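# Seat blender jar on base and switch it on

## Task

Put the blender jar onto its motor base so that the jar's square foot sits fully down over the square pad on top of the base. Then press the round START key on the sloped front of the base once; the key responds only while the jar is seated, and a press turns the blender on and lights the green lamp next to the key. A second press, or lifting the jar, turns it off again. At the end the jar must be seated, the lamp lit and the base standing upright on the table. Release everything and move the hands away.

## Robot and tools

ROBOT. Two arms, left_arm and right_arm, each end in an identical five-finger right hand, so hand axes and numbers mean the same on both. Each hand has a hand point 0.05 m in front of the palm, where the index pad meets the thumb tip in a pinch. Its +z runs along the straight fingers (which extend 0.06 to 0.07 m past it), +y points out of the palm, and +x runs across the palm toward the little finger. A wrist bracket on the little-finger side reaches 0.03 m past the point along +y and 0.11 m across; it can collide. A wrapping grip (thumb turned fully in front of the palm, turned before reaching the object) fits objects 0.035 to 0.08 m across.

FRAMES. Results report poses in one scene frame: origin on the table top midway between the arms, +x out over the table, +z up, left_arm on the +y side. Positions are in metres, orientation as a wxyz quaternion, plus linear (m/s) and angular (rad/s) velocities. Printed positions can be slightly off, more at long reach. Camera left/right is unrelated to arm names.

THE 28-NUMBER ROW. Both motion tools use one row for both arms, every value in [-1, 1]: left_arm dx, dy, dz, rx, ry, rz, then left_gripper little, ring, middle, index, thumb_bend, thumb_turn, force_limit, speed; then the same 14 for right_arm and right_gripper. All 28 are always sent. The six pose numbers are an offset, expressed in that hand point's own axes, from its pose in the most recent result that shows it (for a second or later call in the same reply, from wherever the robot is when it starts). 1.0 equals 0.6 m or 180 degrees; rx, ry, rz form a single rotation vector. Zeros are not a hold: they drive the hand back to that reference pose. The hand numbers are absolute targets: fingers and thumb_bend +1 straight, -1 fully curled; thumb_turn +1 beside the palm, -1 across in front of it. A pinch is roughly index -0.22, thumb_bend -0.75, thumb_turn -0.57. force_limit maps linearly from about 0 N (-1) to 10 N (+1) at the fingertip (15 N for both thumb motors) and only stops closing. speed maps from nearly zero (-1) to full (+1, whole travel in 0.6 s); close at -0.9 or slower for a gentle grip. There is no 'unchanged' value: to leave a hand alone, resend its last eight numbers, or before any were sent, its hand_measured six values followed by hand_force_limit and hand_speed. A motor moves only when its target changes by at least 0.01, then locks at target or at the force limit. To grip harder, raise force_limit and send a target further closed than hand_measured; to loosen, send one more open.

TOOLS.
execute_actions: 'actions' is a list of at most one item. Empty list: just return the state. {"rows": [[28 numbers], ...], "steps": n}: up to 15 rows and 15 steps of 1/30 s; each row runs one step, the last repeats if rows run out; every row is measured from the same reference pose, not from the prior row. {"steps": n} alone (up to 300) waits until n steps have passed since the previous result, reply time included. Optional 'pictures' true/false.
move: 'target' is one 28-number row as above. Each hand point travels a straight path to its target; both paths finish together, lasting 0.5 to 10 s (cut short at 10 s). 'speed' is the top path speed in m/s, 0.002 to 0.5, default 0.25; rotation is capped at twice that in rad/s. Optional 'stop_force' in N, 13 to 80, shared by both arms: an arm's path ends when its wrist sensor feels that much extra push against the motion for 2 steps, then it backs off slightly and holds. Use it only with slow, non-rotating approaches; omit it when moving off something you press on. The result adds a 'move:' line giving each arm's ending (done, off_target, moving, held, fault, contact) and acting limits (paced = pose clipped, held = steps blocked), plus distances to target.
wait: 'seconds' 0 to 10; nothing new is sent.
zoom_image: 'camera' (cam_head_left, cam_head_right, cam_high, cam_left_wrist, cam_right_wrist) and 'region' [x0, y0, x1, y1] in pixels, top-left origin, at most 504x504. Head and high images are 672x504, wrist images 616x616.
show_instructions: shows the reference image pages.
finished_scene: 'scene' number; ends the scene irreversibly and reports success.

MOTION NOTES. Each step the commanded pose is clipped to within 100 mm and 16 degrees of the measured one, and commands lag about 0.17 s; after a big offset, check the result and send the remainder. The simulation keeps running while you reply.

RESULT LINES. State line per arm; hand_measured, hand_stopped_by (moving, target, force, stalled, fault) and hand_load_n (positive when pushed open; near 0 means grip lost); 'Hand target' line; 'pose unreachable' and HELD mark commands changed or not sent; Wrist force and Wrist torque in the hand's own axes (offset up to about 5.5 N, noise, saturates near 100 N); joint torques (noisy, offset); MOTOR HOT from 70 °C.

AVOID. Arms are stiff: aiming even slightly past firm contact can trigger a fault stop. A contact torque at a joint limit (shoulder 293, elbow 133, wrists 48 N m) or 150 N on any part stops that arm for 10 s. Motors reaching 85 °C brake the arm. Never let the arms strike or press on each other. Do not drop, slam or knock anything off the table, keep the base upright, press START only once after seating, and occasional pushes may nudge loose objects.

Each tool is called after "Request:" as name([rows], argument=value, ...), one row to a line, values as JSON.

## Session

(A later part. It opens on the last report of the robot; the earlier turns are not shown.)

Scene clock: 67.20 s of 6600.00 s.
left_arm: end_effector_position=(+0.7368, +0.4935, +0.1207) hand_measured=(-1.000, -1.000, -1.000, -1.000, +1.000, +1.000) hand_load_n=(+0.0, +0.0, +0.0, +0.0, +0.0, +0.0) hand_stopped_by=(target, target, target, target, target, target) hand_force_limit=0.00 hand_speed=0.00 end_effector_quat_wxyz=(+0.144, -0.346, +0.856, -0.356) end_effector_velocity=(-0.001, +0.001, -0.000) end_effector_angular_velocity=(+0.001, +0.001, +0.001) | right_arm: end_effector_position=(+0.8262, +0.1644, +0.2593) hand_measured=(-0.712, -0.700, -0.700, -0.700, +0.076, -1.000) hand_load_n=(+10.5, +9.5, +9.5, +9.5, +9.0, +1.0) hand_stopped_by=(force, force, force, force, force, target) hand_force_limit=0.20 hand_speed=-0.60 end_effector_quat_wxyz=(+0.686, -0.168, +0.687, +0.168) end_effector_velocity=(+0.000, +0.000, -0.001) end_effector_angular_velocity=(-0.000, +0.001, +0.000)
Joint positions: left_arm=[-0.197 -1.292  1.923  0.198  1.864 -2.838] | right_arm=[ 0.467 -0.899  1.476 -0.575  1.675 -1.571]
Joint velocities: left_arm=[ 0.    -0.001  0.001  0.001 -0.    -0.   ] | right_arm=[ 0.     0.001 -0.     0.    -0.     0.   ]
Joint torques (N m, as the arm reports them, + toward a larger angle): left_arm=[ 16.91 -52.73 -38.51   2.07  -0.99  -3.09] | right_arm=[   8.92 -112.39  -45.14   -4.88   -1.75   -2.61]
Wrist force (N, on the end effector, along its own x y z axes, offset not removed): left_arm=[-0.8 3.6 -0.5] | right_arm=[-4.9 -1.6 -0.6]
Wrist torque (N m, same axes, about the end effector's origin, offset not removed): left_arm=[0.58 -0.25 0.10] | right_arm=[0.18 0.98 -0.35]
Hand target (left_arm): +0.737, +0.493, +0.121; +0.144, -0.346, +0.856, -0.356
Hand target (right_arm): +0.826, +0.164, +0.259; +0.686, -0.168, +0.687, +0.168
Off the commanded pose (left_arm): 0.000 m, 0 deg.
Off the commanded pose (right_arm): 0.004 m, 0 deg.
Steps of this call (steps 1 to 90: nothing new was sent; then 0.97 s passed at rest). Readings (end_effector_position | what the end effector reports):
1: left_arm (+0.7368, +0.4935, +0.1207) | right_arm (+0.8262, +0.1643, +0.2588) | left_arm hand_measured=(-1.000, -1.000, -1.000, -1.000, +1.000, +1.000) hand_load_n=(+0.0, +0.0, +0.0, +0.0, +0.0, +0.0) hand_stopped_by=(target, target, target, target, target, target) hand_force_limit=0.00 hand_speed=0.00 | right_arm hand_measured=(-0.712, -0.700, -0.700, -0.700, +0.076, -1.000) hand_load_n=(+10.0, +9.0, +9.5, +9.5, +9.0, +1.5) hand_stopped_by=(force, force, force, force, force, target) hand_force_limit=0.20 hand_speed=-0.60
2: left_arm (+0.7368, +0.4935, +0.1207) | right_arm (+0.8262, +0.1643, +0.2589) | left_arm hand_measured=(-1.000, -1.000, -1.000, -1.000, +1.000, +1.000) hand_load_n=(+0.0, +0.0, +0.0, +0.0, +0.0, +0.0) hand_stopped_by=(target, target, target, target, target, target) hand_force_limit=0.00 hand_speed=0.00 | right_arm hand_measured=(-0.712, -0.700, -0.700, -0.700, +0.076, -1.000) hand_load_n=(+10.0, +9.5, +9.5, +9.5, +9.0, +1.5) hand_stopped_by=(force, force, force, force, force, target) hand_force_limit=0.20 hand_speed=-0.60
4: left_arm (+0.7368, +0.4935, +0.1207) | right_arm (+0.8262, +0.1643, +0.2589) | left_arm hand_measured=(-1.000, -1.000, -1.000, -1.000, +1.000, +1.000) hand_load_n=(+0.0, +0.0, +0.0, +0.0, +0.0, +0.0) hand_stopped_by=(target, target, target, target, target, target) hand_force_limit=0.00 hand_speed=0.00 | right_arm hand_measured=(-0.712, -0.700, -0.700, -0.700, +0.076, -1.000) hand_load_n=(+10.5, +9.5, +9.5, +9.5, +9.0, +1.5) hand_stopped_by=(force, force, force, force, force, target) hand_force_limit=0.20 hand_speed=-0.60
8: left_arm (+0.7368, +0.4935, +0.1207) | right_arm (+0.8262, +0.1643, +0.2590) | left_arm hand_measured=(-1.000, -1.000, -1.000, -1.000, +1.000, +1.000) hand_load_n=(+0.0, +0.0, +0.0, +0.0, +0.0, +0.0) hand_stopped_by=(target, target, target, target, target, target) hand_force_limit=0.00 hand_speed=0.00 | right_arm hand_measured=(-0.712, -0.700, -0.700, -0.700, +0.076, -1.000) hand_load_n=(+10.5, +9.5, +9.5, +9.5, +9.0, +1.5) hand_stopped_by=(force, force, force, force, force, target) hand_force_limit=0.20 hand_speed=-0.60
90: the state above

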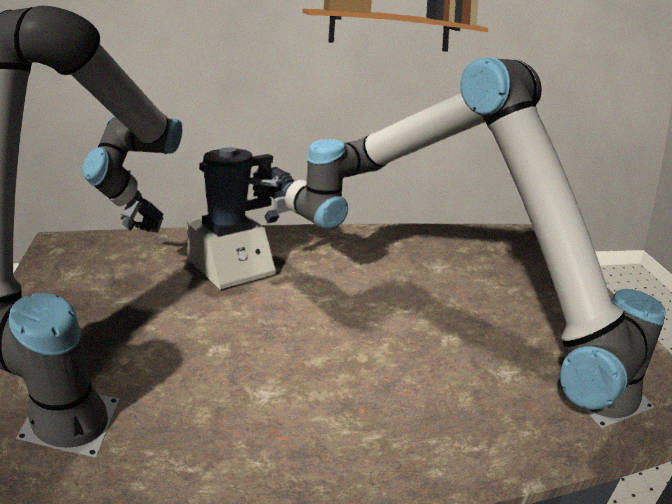

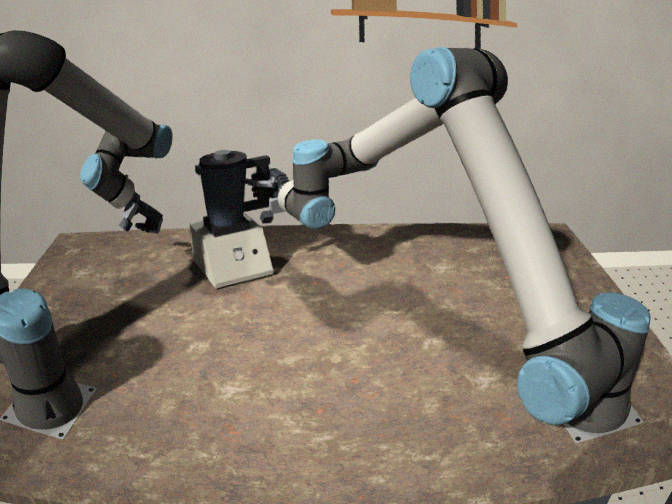

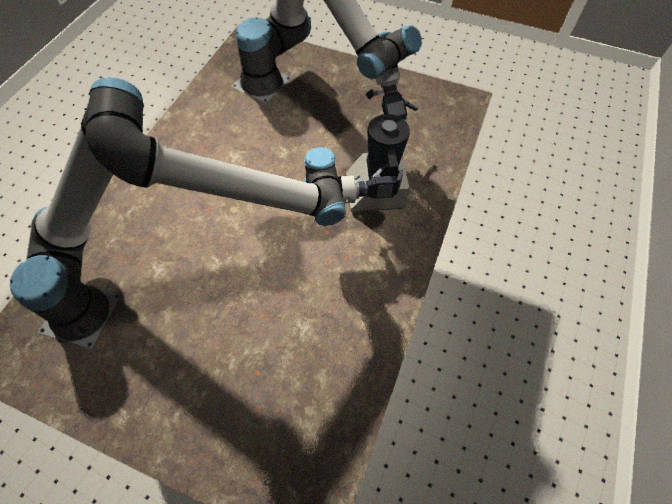

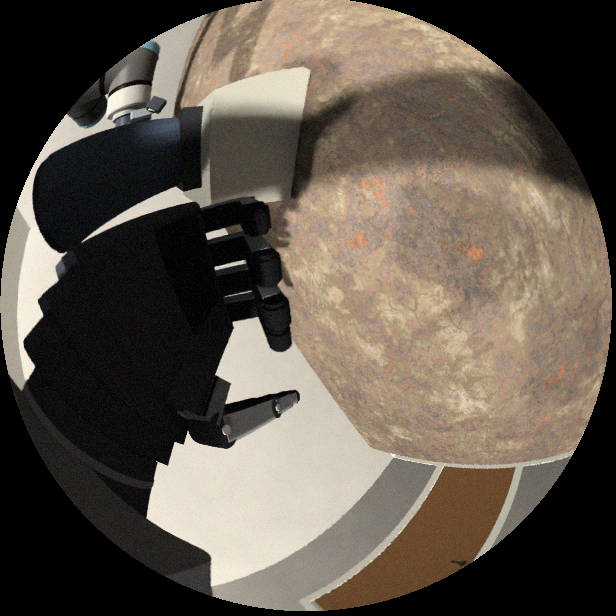

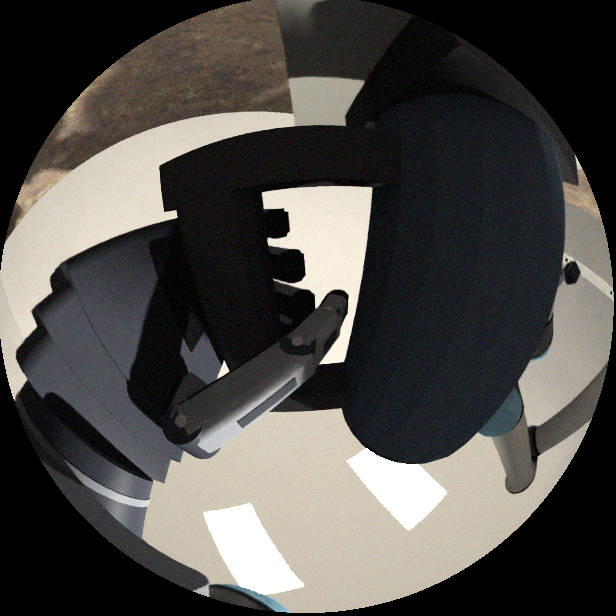

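Request:
move(target=[0,0,0,0,0,0,-1,-1,-1,-1,1,1,0,0, -0.001,0,0,0,0,0,1,1,1,1,0.22,-1,0.2,0.3], speed=0.05)

Request:
move(target=[0,0,0,0,0,0,-1,-1,-1,-1,1,1,0,0, 0,-0.03,-0.12,0,0,0,1,1,1,1,0.22,-1,0.2,0.3], speed=0.1)

Scene clock: 77.13 s of 6600.00 s.
left_arm: end_effector_position=(+0.7368, +0.4935, +0.1207) hand_measured=(-1.000, -1.000, -1.000, -1.000, +1.000, +1.000) hand_load_n=(+0.0, +0.0, +0.0, +0.0, +0.0, +0.0) hand_stopped_by=(target, target, target, target, target, target) hand_force_limit=0.00 hand_speed=0.00 end_effector_quat_wxyz=(+0.144, -0.346, +0.856, -0.356) end_effector_velocity=(-0.001, +0.001, -0.001) end_effector_angular_velocity=(+0.001, +0.002, +0.001) | right_arm: end_effector_position=(+0.8262, +0.1644, +0.2599) hand_measured=(+1.000, +1.000, +1.000, +1.000, +0.220, -1.000) hand_load_n=(+0.0, +0.0, +0.0, +0.0, +0.0, +0.0) hand_stopped_by=(target, target, target, target, target, target) hand_force_limit=0.20 hand_speed=0.30 end_effector_quat_wxyz=(+0.686, -0.168, +0.687, +0.168) end_effector_velocity=(+0.001, -0.001, -0.001) end_effector_angular_velocity=(+0.000, +0.000, -0.001)
Joint positions: left_arm=[-0.197 -1.292  1.923  0.198  1.864 -2.838] | right_arm=[ 0.467 -0.9    1.476 -0.574  1.675 -1.571]
Joint velocities: left_arm=[ 0.001  0.     0.001  0.001 -0.    -0.   ] | right_arm=[-0.001  0.     0.001 -0.001  0.     0.   ]
Joint torques (N m, as the arm reports them, + toward a larger angle): left_arm=[ 20.34 -53.46 -38.76   2.33  -0.94  -3.35] | right_arm=[  10.76 -113.17  -46.21   -0.1    -2.05   -2.28]
Wrist force (N, on the end effector, along its own x y z axes, offset not removed): left_arm=[-0.9 3.2 -1.2] | right_arm=[-3.7 -1.2 -5.9]
Wrist torque (N m, same axes, about the end effector's origin, offset not removed): left_arm=[0.66 -0.30 0.17] | right_arm=[0.42 1.02 -0.29]
Hand target (left_arm): +0.737, +0.493, +0.121; +0.144, -0.346, +0.856, -0.356
Hand target (right_arm): +0.826, +0.164, +0.260; +0.686, -0.168, +0.687, +0.168
Off the commanded pose (left_arm): 0.000 m, 0 deg.
Off the commanded pose (right_arm): 0.000 m, 0 deg.
After step 90, 5.83 s passed at rest.
move: done

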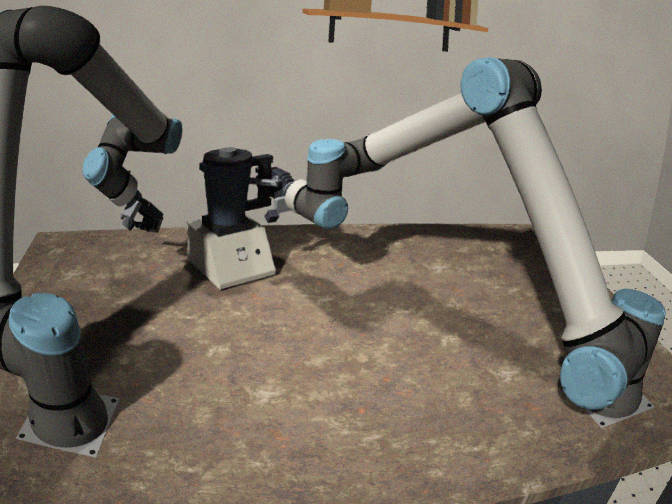

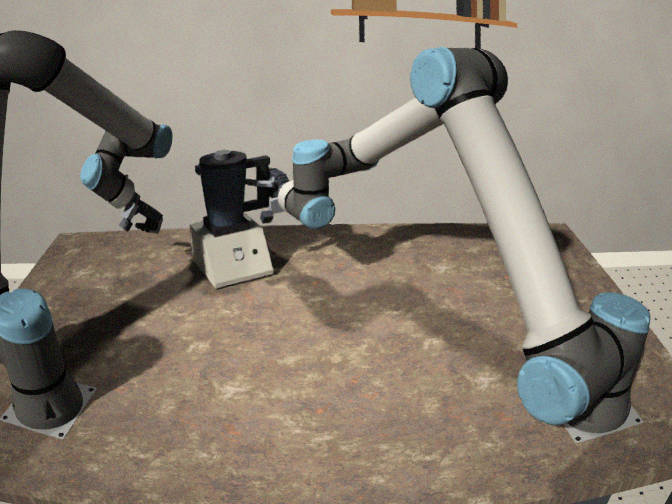

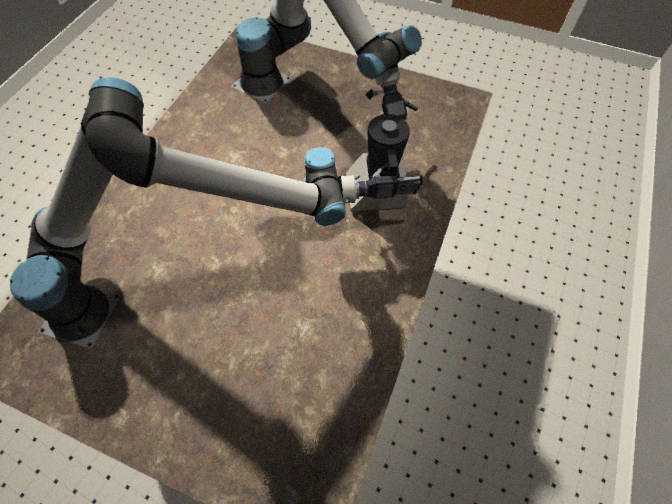

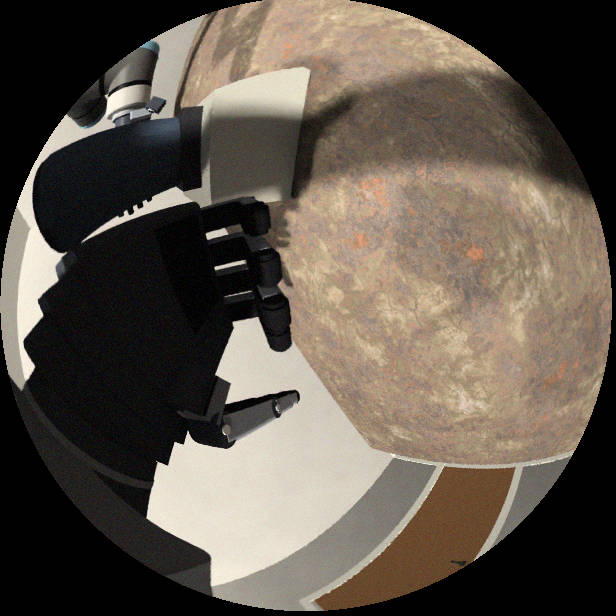

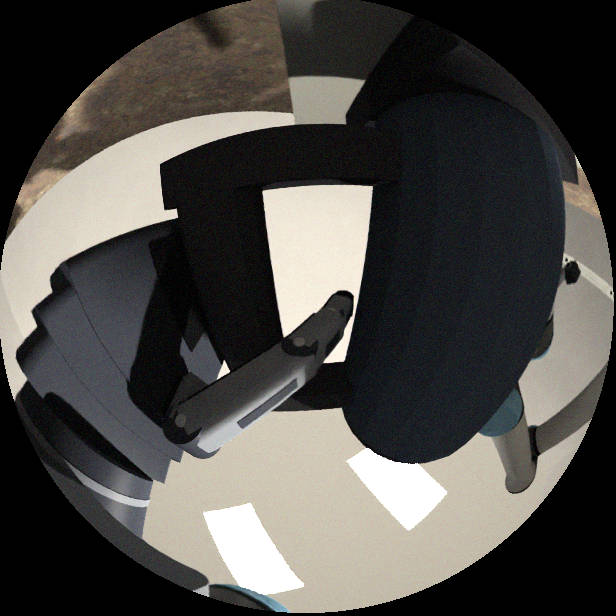

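Scene clock: 78.43 s of 6600.00 s.
left_arm: end_effector_position=(+0.7368, +0.4935, +0.1207) hand_measured=(-1.000, -1.000, -1.000, -1.000, +1.000, +1.000) hand_load_n=(+0.0, +0.0, +0.0, +0.0, +0.0, +0.0) hand_stopped_by=(target, target, target, target, target, target) hand_force_limit=0.00 hand_speed=0.00 end_effector_quat_wxyz=(+0.144, -0.346, +0.856, -0.356) end_effector_velocity=(+0.000, +0.000, -0.000) end_effector_angular_velocity=(+0.000, +0.000, +0.001) | right_arm: end_effector_position=(+0.7708, +0.1154, +0.2598) hand_measured=(+1.000, +1.000, +1.000, +1.000, +0.220, -1.000) hand_load_n=(+0.0, +0.0, +0.0, +0.0, +0.0, +0.0) hand_stopped_by=(target, target, target, target, target, target) hand_force_limit=0.20 hand_speed=0.30 end_effector_quat_wxyz=(+0.686, -0.168, +0.687, +0.168) end_effector_velocity=(-0.002, -0.002, -0.001) end_effector_angular_velocity=(+0.001, +0.001, -0.000)
Joint positions: left_arm=[-0.197 -1.292  1.923  0.198  1.864 -2.838] | right_arm=[ 0.454 -1.001  1.653 -0.651  1.662 -1.571]
Joint velocities: left_arm=[ 0.001  0.001 -0.001  0.    -0.    -0.   ] | right_arm=[-0.001 -0.003  0.007 -0.004 -0.001  0.001]
Joint torques (N m, as the arm reports them, + toward a larger angle): left_arm=[ 21.41 -53.95 -37.73   2.05  -0.84  -2.92] | right_arm=[ -15.43 -104.74  -29.83   -4.3    -1.83    2.5 ]
Wrist force (N, on the end effector, along its own x y z axes, offset not removed): left_arm=[-2.4 1.8 -0.1] | right_arm=[-4.3 -4.1 -2.3]
Wrist torque (N m, same axes, about the end effector's origin, offset not removed): left_arm=[0.30 -0.02 -0.07] | right_arm=[-0.34 0.86 -0.50]
Hand target (left_arm): +0.737, +0.493, +0.121; +0.144, -0.346, +0.856, -0.356
Hand target (right_arm): +0.771, +0.115, +0.260; +0.686, -0.168, +0.687, +0.168
Off the commanded pose (left_arm): 0.000 m, 0 deg.
Off the commanded pose (right_arm): 0.000 m, 0 deg.
move: done

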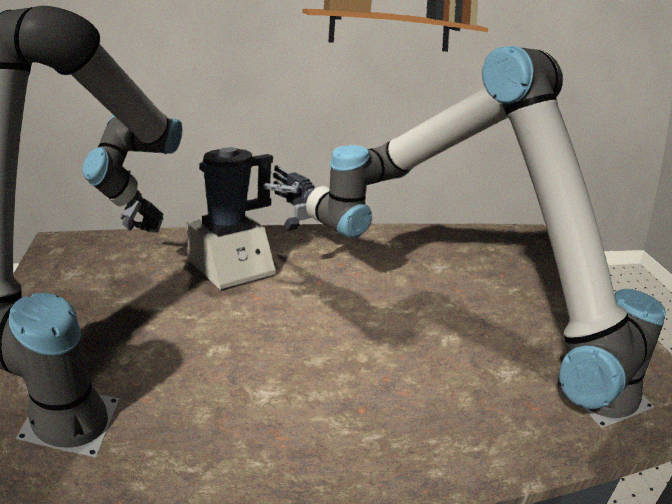

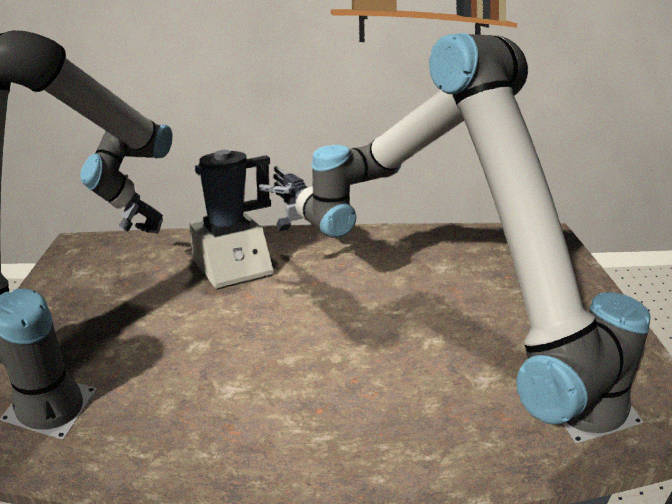

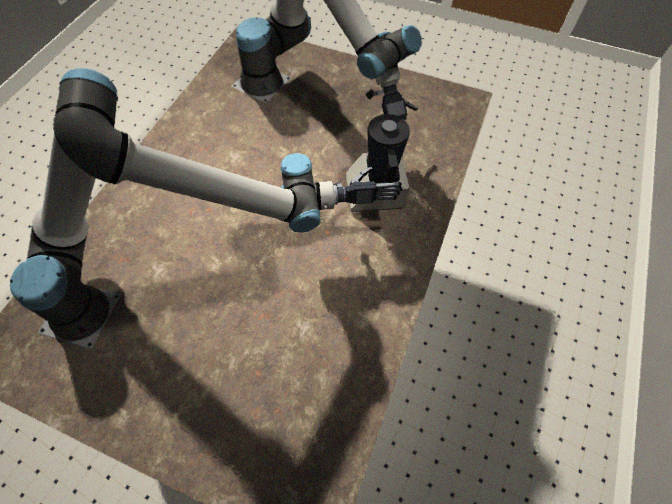

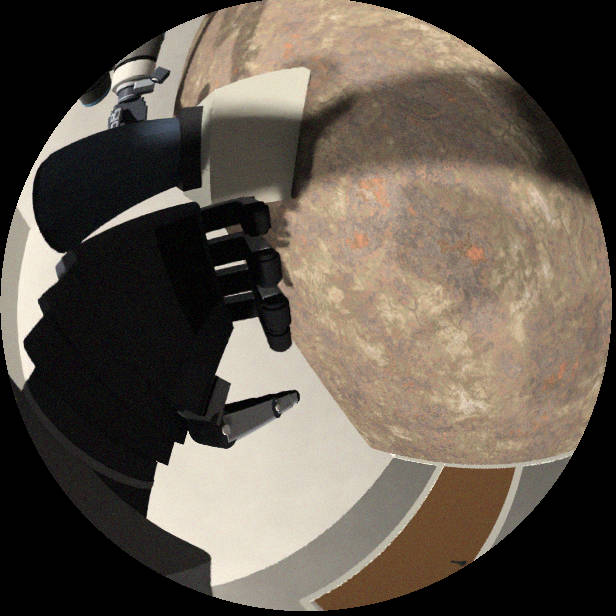

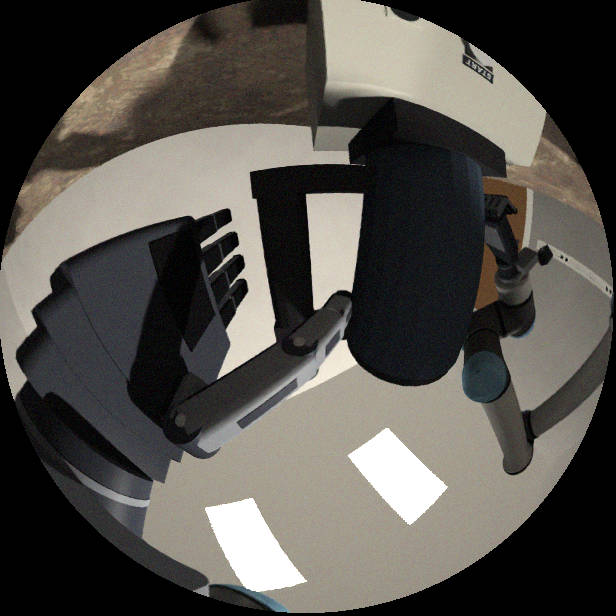

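Request:
move(target=[0,0,0,0,0,0,-1,-1,-1,-1,1,1,0,0, 0.06,0,-0.22,0,0.11,0,1,1,1,1,1,1,0.2,0.3], speed=0.2)

Request:
move(target=[0,0,0,0,0,0,-1,-1,-1,-1,1,1,0,0, 0.072,0.295,0.026,0,0,0,1,-1,-1,-1,1,1,0,0.3], speed=0.2)

Scene clock: 83.87 s of 6600.00 s.
left_arm: end_effector_position=(+0.7368, +0.4935, +0.1207) hand_measured=(-1.000, -1.000, -1.000, -1.000, +1.000, +1.000) hand_load_n=(+0.0, +0.0, +0.0, +0.0, +0.0, +0.0) hand_stopped_by=(target, target, target, target, target, target) hand_force_limit=0.00 hand_speed=0.00 end_effector_quat_wxyz=(+0.144, -0.346, +0.856, -0.356) end_effector_velocity=(-0.000, +0.000, +0.000) end_effector_angular_velocity=(+0.000, +0.000, +0.001) | right_arm: end_effector_position=(+0.6539, +0.0544, +0.2238) hand_measured=(+1.000, +1.000, +1.000, +1.000, +1.000, +1.000) hand_load_n=(+0.0, +0.0, +0.0, +0.0, +0.0, +0.0) hand_stopped_by=(target, target, target, target, target, target) hand_force_limit=0.20 hand_speed=0.30 end_effector_quat_wxyz=(+0.558, -0.194, +0.795, +0.136) end_effector_velocity=(-0.003, -0.002, -0.002) end_effector_angular_velocity=(-0.004, +0.008, +0.000)
Joint positions: left_arm=[-0.197 -1.292  1.923  0.198  1.864 -2.838] | right_arm=[ 0.471 -1.158  1.803 -0.297  1.673 -1.534]
Joint velocities: left_arm=[ 0.    -0.    -0.     0.001 -0.    -0.   ] | right_arm=[ 0.    -0.002  0.005  0.007  0.     0.001]
Joint torques (N m, as the arm reports them, + toward a larger angle): left_arm=[ 19.01 -56.07 -38.6    2.06  -1.1   -3.31] | right_arm=[  9.14 -85.15 -27.96   1.14  -1.53   2.57]
Wrist force (N, on the end effector, along its own x y z axes, offset not removed): left_arm=[1.0 1.9 0.0] | right_arm=[-8.7 0.0 -3.3]
Wrist torque (N m, same axes, about the end effector's origin, offset not removed): left_arm=[0.29 -0.55 0.07] | right_arm=[0.38 1.50 -0.55]
Hand target (left_arm): +0.737, +0.493, +0.121; +0.144, -0.346, +0.856, -0.356
Hand target (right_arm): +0.654, +0.054, +0.224; +0.558, -0.195, +0.795, +0.136
Off the commanded pose (left_arm): 0.000 m, 0 deg.
Off the commanded pose (right_arm): 0.000 m, 0 deg.
After step 90, 0.93 s passed at rest.
move: done

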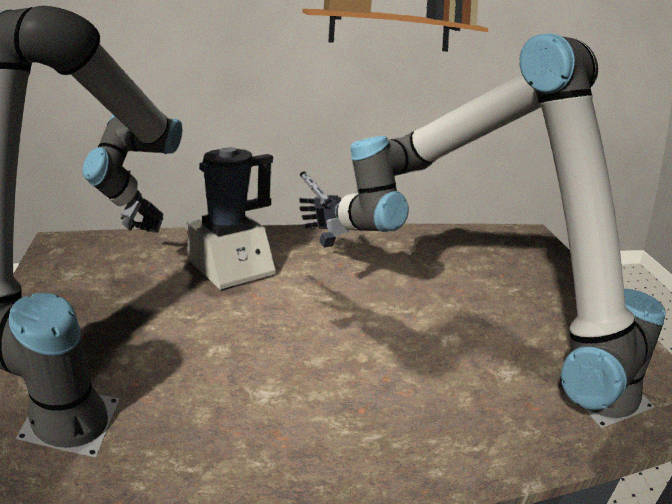

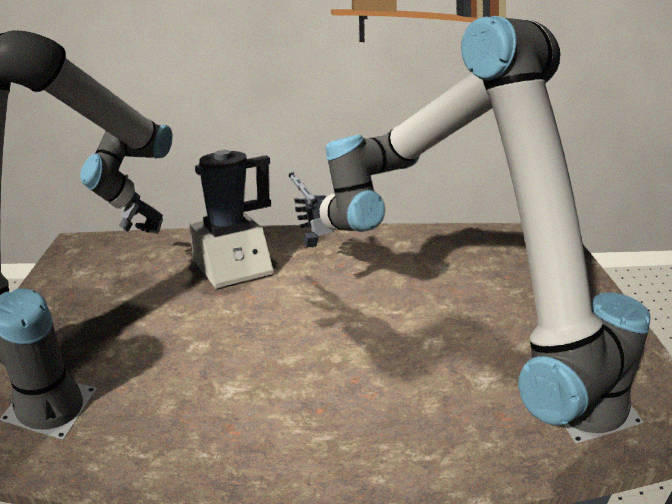

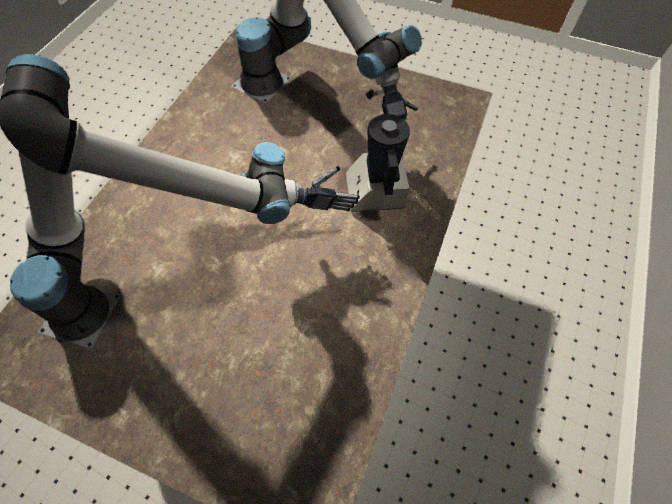

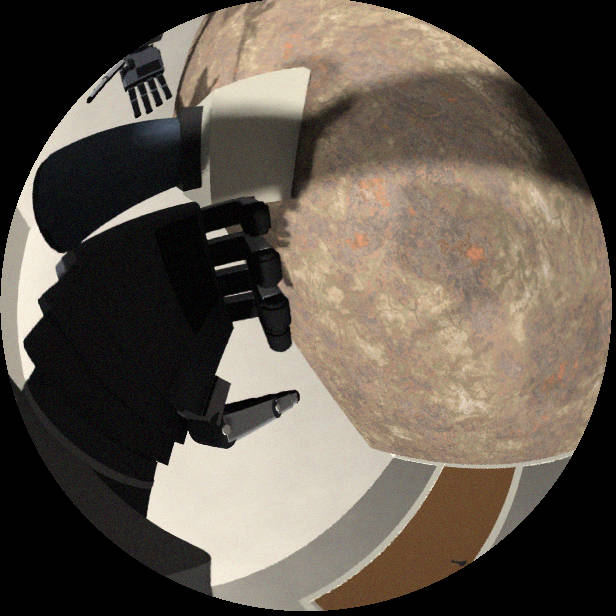

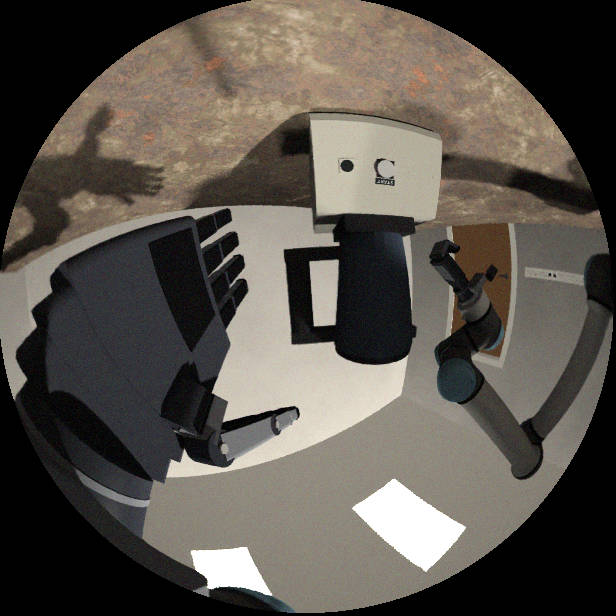

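Scene clock: 85.43 s of 6600.00 s.
left_arm: end_effector_position=(+0.7368, +0.4935, +0.1207) hand_measured=(-1.000, -1.000, -1.000, -1.000, +1.000, +1.000) hand_load_n=(+0.0, +0.0, +0.0, +0.0, +0.0, +0.0) hand_stopped_by=(target, target, target, target, target, target) hand_force_limit=0.00 hand_speed=0.00 end_effector_quat_wxyz=(+0.144, -0.346, +0.856, -0.356) end_effector_velocity=(+0.001, +0.000, -0.000) end_effector_angular_velocity=(-0.000, -0.001, +0.001) | right_arm: end_effector_position=(+0.5725, +0.2110, +0.1778) hand_measured=(+1.000, -1.000, -1.000, -1.000, +1.000, +1.000) hand_load_n=(+0.0, +0.0, +0.0, +0.0, +0.0, +0.0) hand_stopped_by=(target, target, target, target, target, target) hand_force_limit=0.00 hand_speed=0.30 end_effector_quat_wxyz=(+0.558, -0.195, +0.795, +0.136) end_effector_velocity=(-0.001, +0.002, -0.001) end_effector_angular_velocity=(+0.000, +0.001, -0.000)
Joint positions: left_arm=[-0.197 -1.292  1.923  0.198  1.864 -2.838] | right_arm=[ 0.716 -0.998  1.644 -0.279  1.903 -1.448]
Joint velocities: left_arm=[ 0.     0.001 -0.001 -0.001 -0.    -0.   ] | right_arm=[ 0.003  0.004 -0.004  0.001  0.003  0.002]
Joint torques (N m, as the arm reports them, + toward a larger angle): left_arm=[ 17.09 -50.68 -37.64   2.5   -0.61  -3.21] | right_arm=[  8.37 -79.08 -41.96   1.51   2.84   2.59]
Wrist force (N, on the end effector, along its own x y z axes, offset not removed): left_arm=[-1.9 3.4 -0.7] | right_arm=[-5.0 1.5 0.9]
Wrist torque (N m, same axes, about the end effector's origin, offset not removed): left_arm=[0.60 -0.15 0.00] | right_arm=[0.18 0.65 -0.31]
Hand target (left_arm): +0.737, +0.493, +0.121; +0.144, -0.346, +0.856, -0.356
Hand target (right_arm): +0.572, +0.211, +0.178; +0.558, -0.195, +0.795, +0.136
Off the commanded pose (left_arm): 0.000 m, 0 deg.
Off the commanded pose (right_arm): 0.000 m, 0 deg.
move: done

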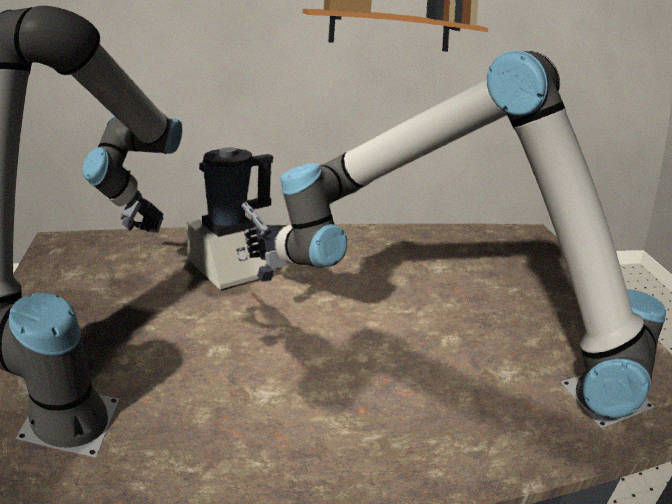

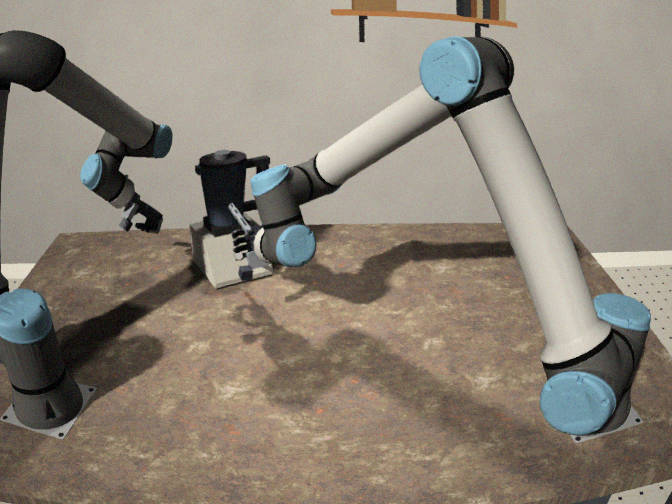

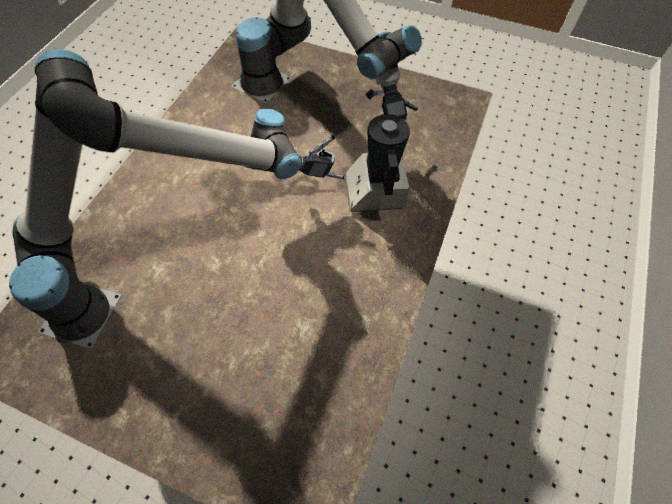

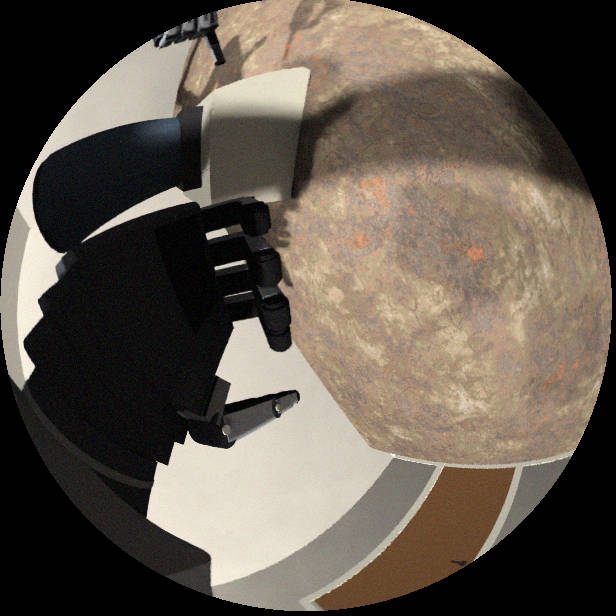

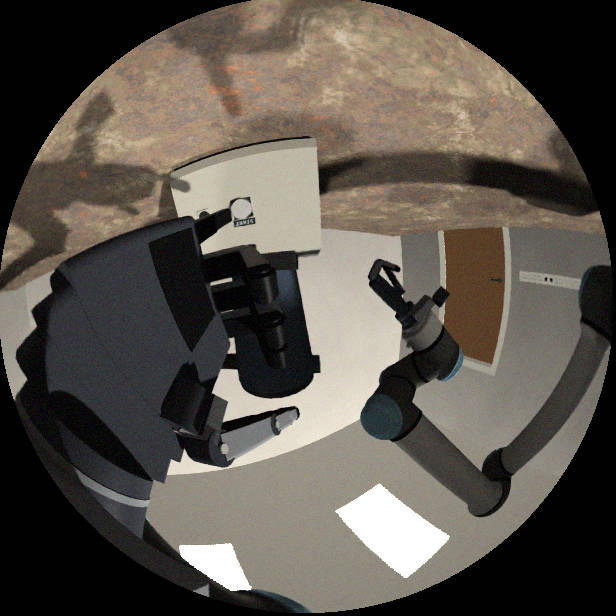

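Request:
zoom_image(camera="cam_right_wrist", region=[180,130,320,270])

Region (180, 130, 320, 270) of cam_right_wrist's 616x616 image, scaled by 3.600, with more detail than that image has.

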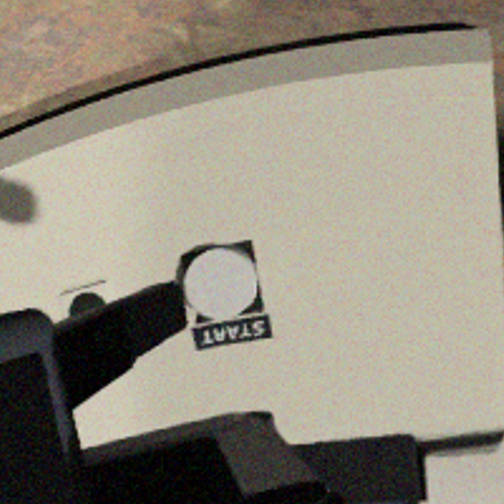

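Request:
move(target=[0,0,0,0,0,0,-1,-1,-1,-1,1,1,0,0, 0,-0.018,0.065,0,0,0,1,-1,-1,-1,1,1,0,0.3], speed=0.08)

Request:
zoom_image(camera="cam_right_wrist", region=[180,130,320,270])

Request:
zoom_image(camera="cam_left_wrist", region=[150,0,330,140])

Scene clock: 90.70 s of 6600.00 s.
left_arm: end_effector_position=(+0.7368, +0.4935, +0.1207) hand_measured=(-1.000, -1.000, -1.000, -1.000, +1.000, +1.000) hand_load_n=(+0.0, +0.0, +0.0, +0.0, +0.0, +0.0) hand_stopped_by=(target, target, target, target, target, target) hand_force_limit=0.00 hand_speed=0.00 end_effector_quat_wxyz=(+0.144, -0.346, +0.856, -0.356) end_effector_velocity=(+0.000, -0.001, -0.000) end_effector_angular_velocity=(-0.000, -0.000, -0.001) | right_arm: end_effector_position=(+0.6098, +0.2184, +0.1648) hand_measured=(+1.000, -1.000, -1.000, -1.000, +1.000, +1.000) hand_load_n=(+0.0, +0.0, +0.0, +0.0, +0.0, +0.0) hand_stopped_by=(target, target, target, target, target, target) hand_force_limit=0.00 hand_speed=0.30 end_effector_quat_wxyz=(+0.558, -0.195, +0.795, +0.136) end_effector_velocity=(+0.002, +0.001, -0.001) end_effector_angular_velocity=(-0.000, +0.001, -0.000)
Joint positions: left_arm=[-0.197 -1.292  1.923  0.198  1.864 -2.838] | right_arm=[ 0.687 -0.952  1.592 -0.276  1.875 -1.459]
Joint velocities: left_arm=[-0.001  0.     0.    -0.001  0.    -0.   ] | right_arm=[-0.002  0.003 -0.004  0.001 -0.001 -0.   ]
Joint torques (N m, as the arm reports them, + toward a larger angle): left_arm=[ 19.56 -52.19 -39.59   2.37  -1.13  -3.59] | right_arm=[-17.64 -81.74 -40.97   1.88  -1.99  -2.42]
Wrist force (N, on the end effector, along its own x y z axes, offset not removed): left_arm=[1.0 1.3 0.7] | right_arm=[-2.1 4.7 -4.3]
Wrist torque (N m, same axes, about the end effector's origin, offset not removed): left_arm=[0.26 -0.56 0.06] | right_arm=[1.00 0.44 0.03]
Hand target (left_arm): +0.737, +0.493, +0.121; +0.144, -0.346, +0.856, -0.356
Hand target (right_arm): +0.610, +0.218, +0.165; +0.558, -0.195, +0.795, +0.136
Off the commanded pose (left_arm): 0.000 m, 0 deg.
Off the commanded pose (right_arm): 0.000 m, 0 deg.
After step 90, 1.23 s passed at rest.
move: done

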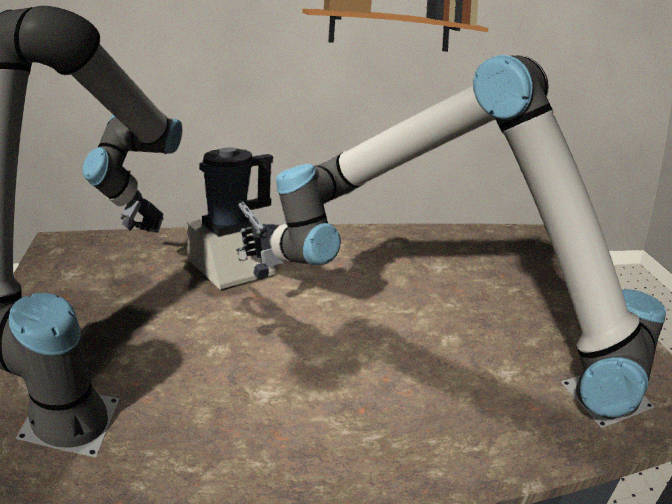

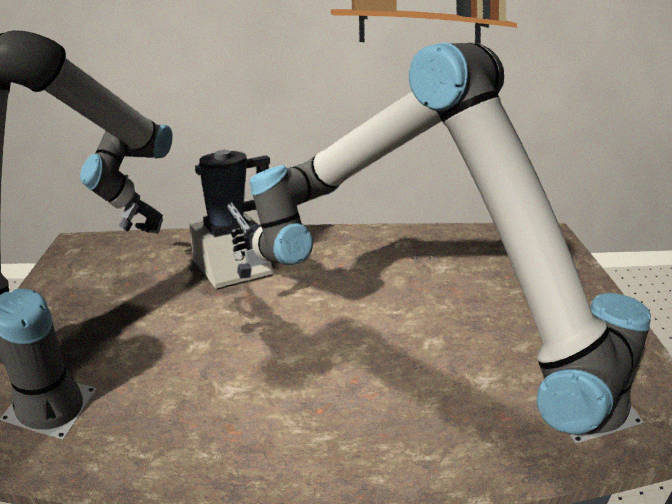

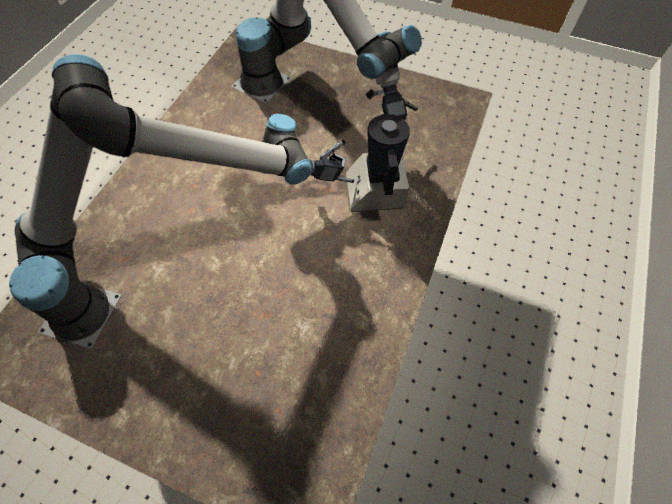

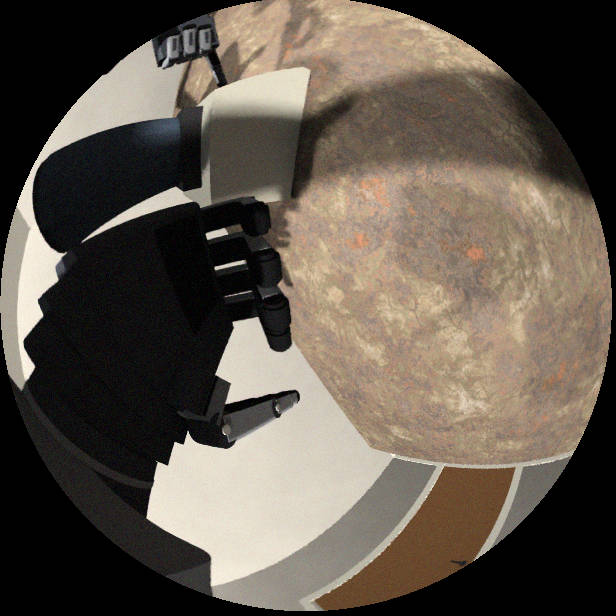

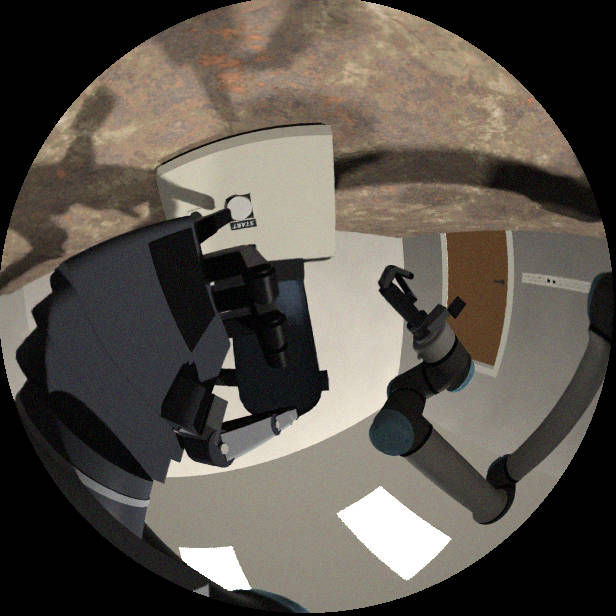

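Region (180, 130, 320, 270) of cam_right_wrist's 616x616 image, scaled by 3.600, with more detail than that image has.

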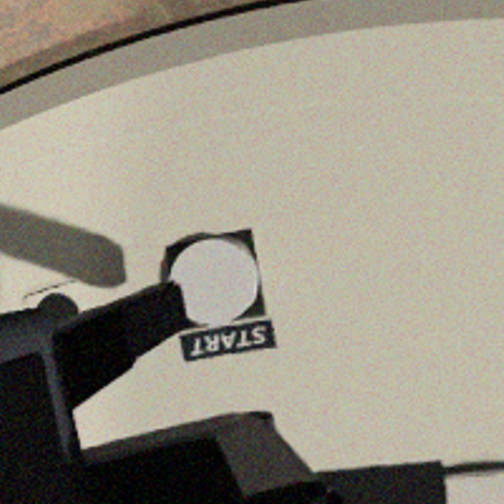

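Region (150, 0, 330, 140) of cam_left_wrist's 616x616 image, scaled by 2.800, with more detail than that image has.

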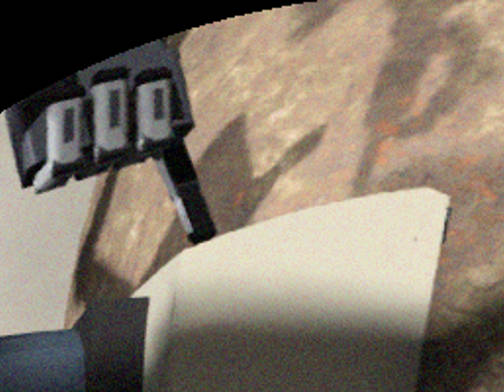

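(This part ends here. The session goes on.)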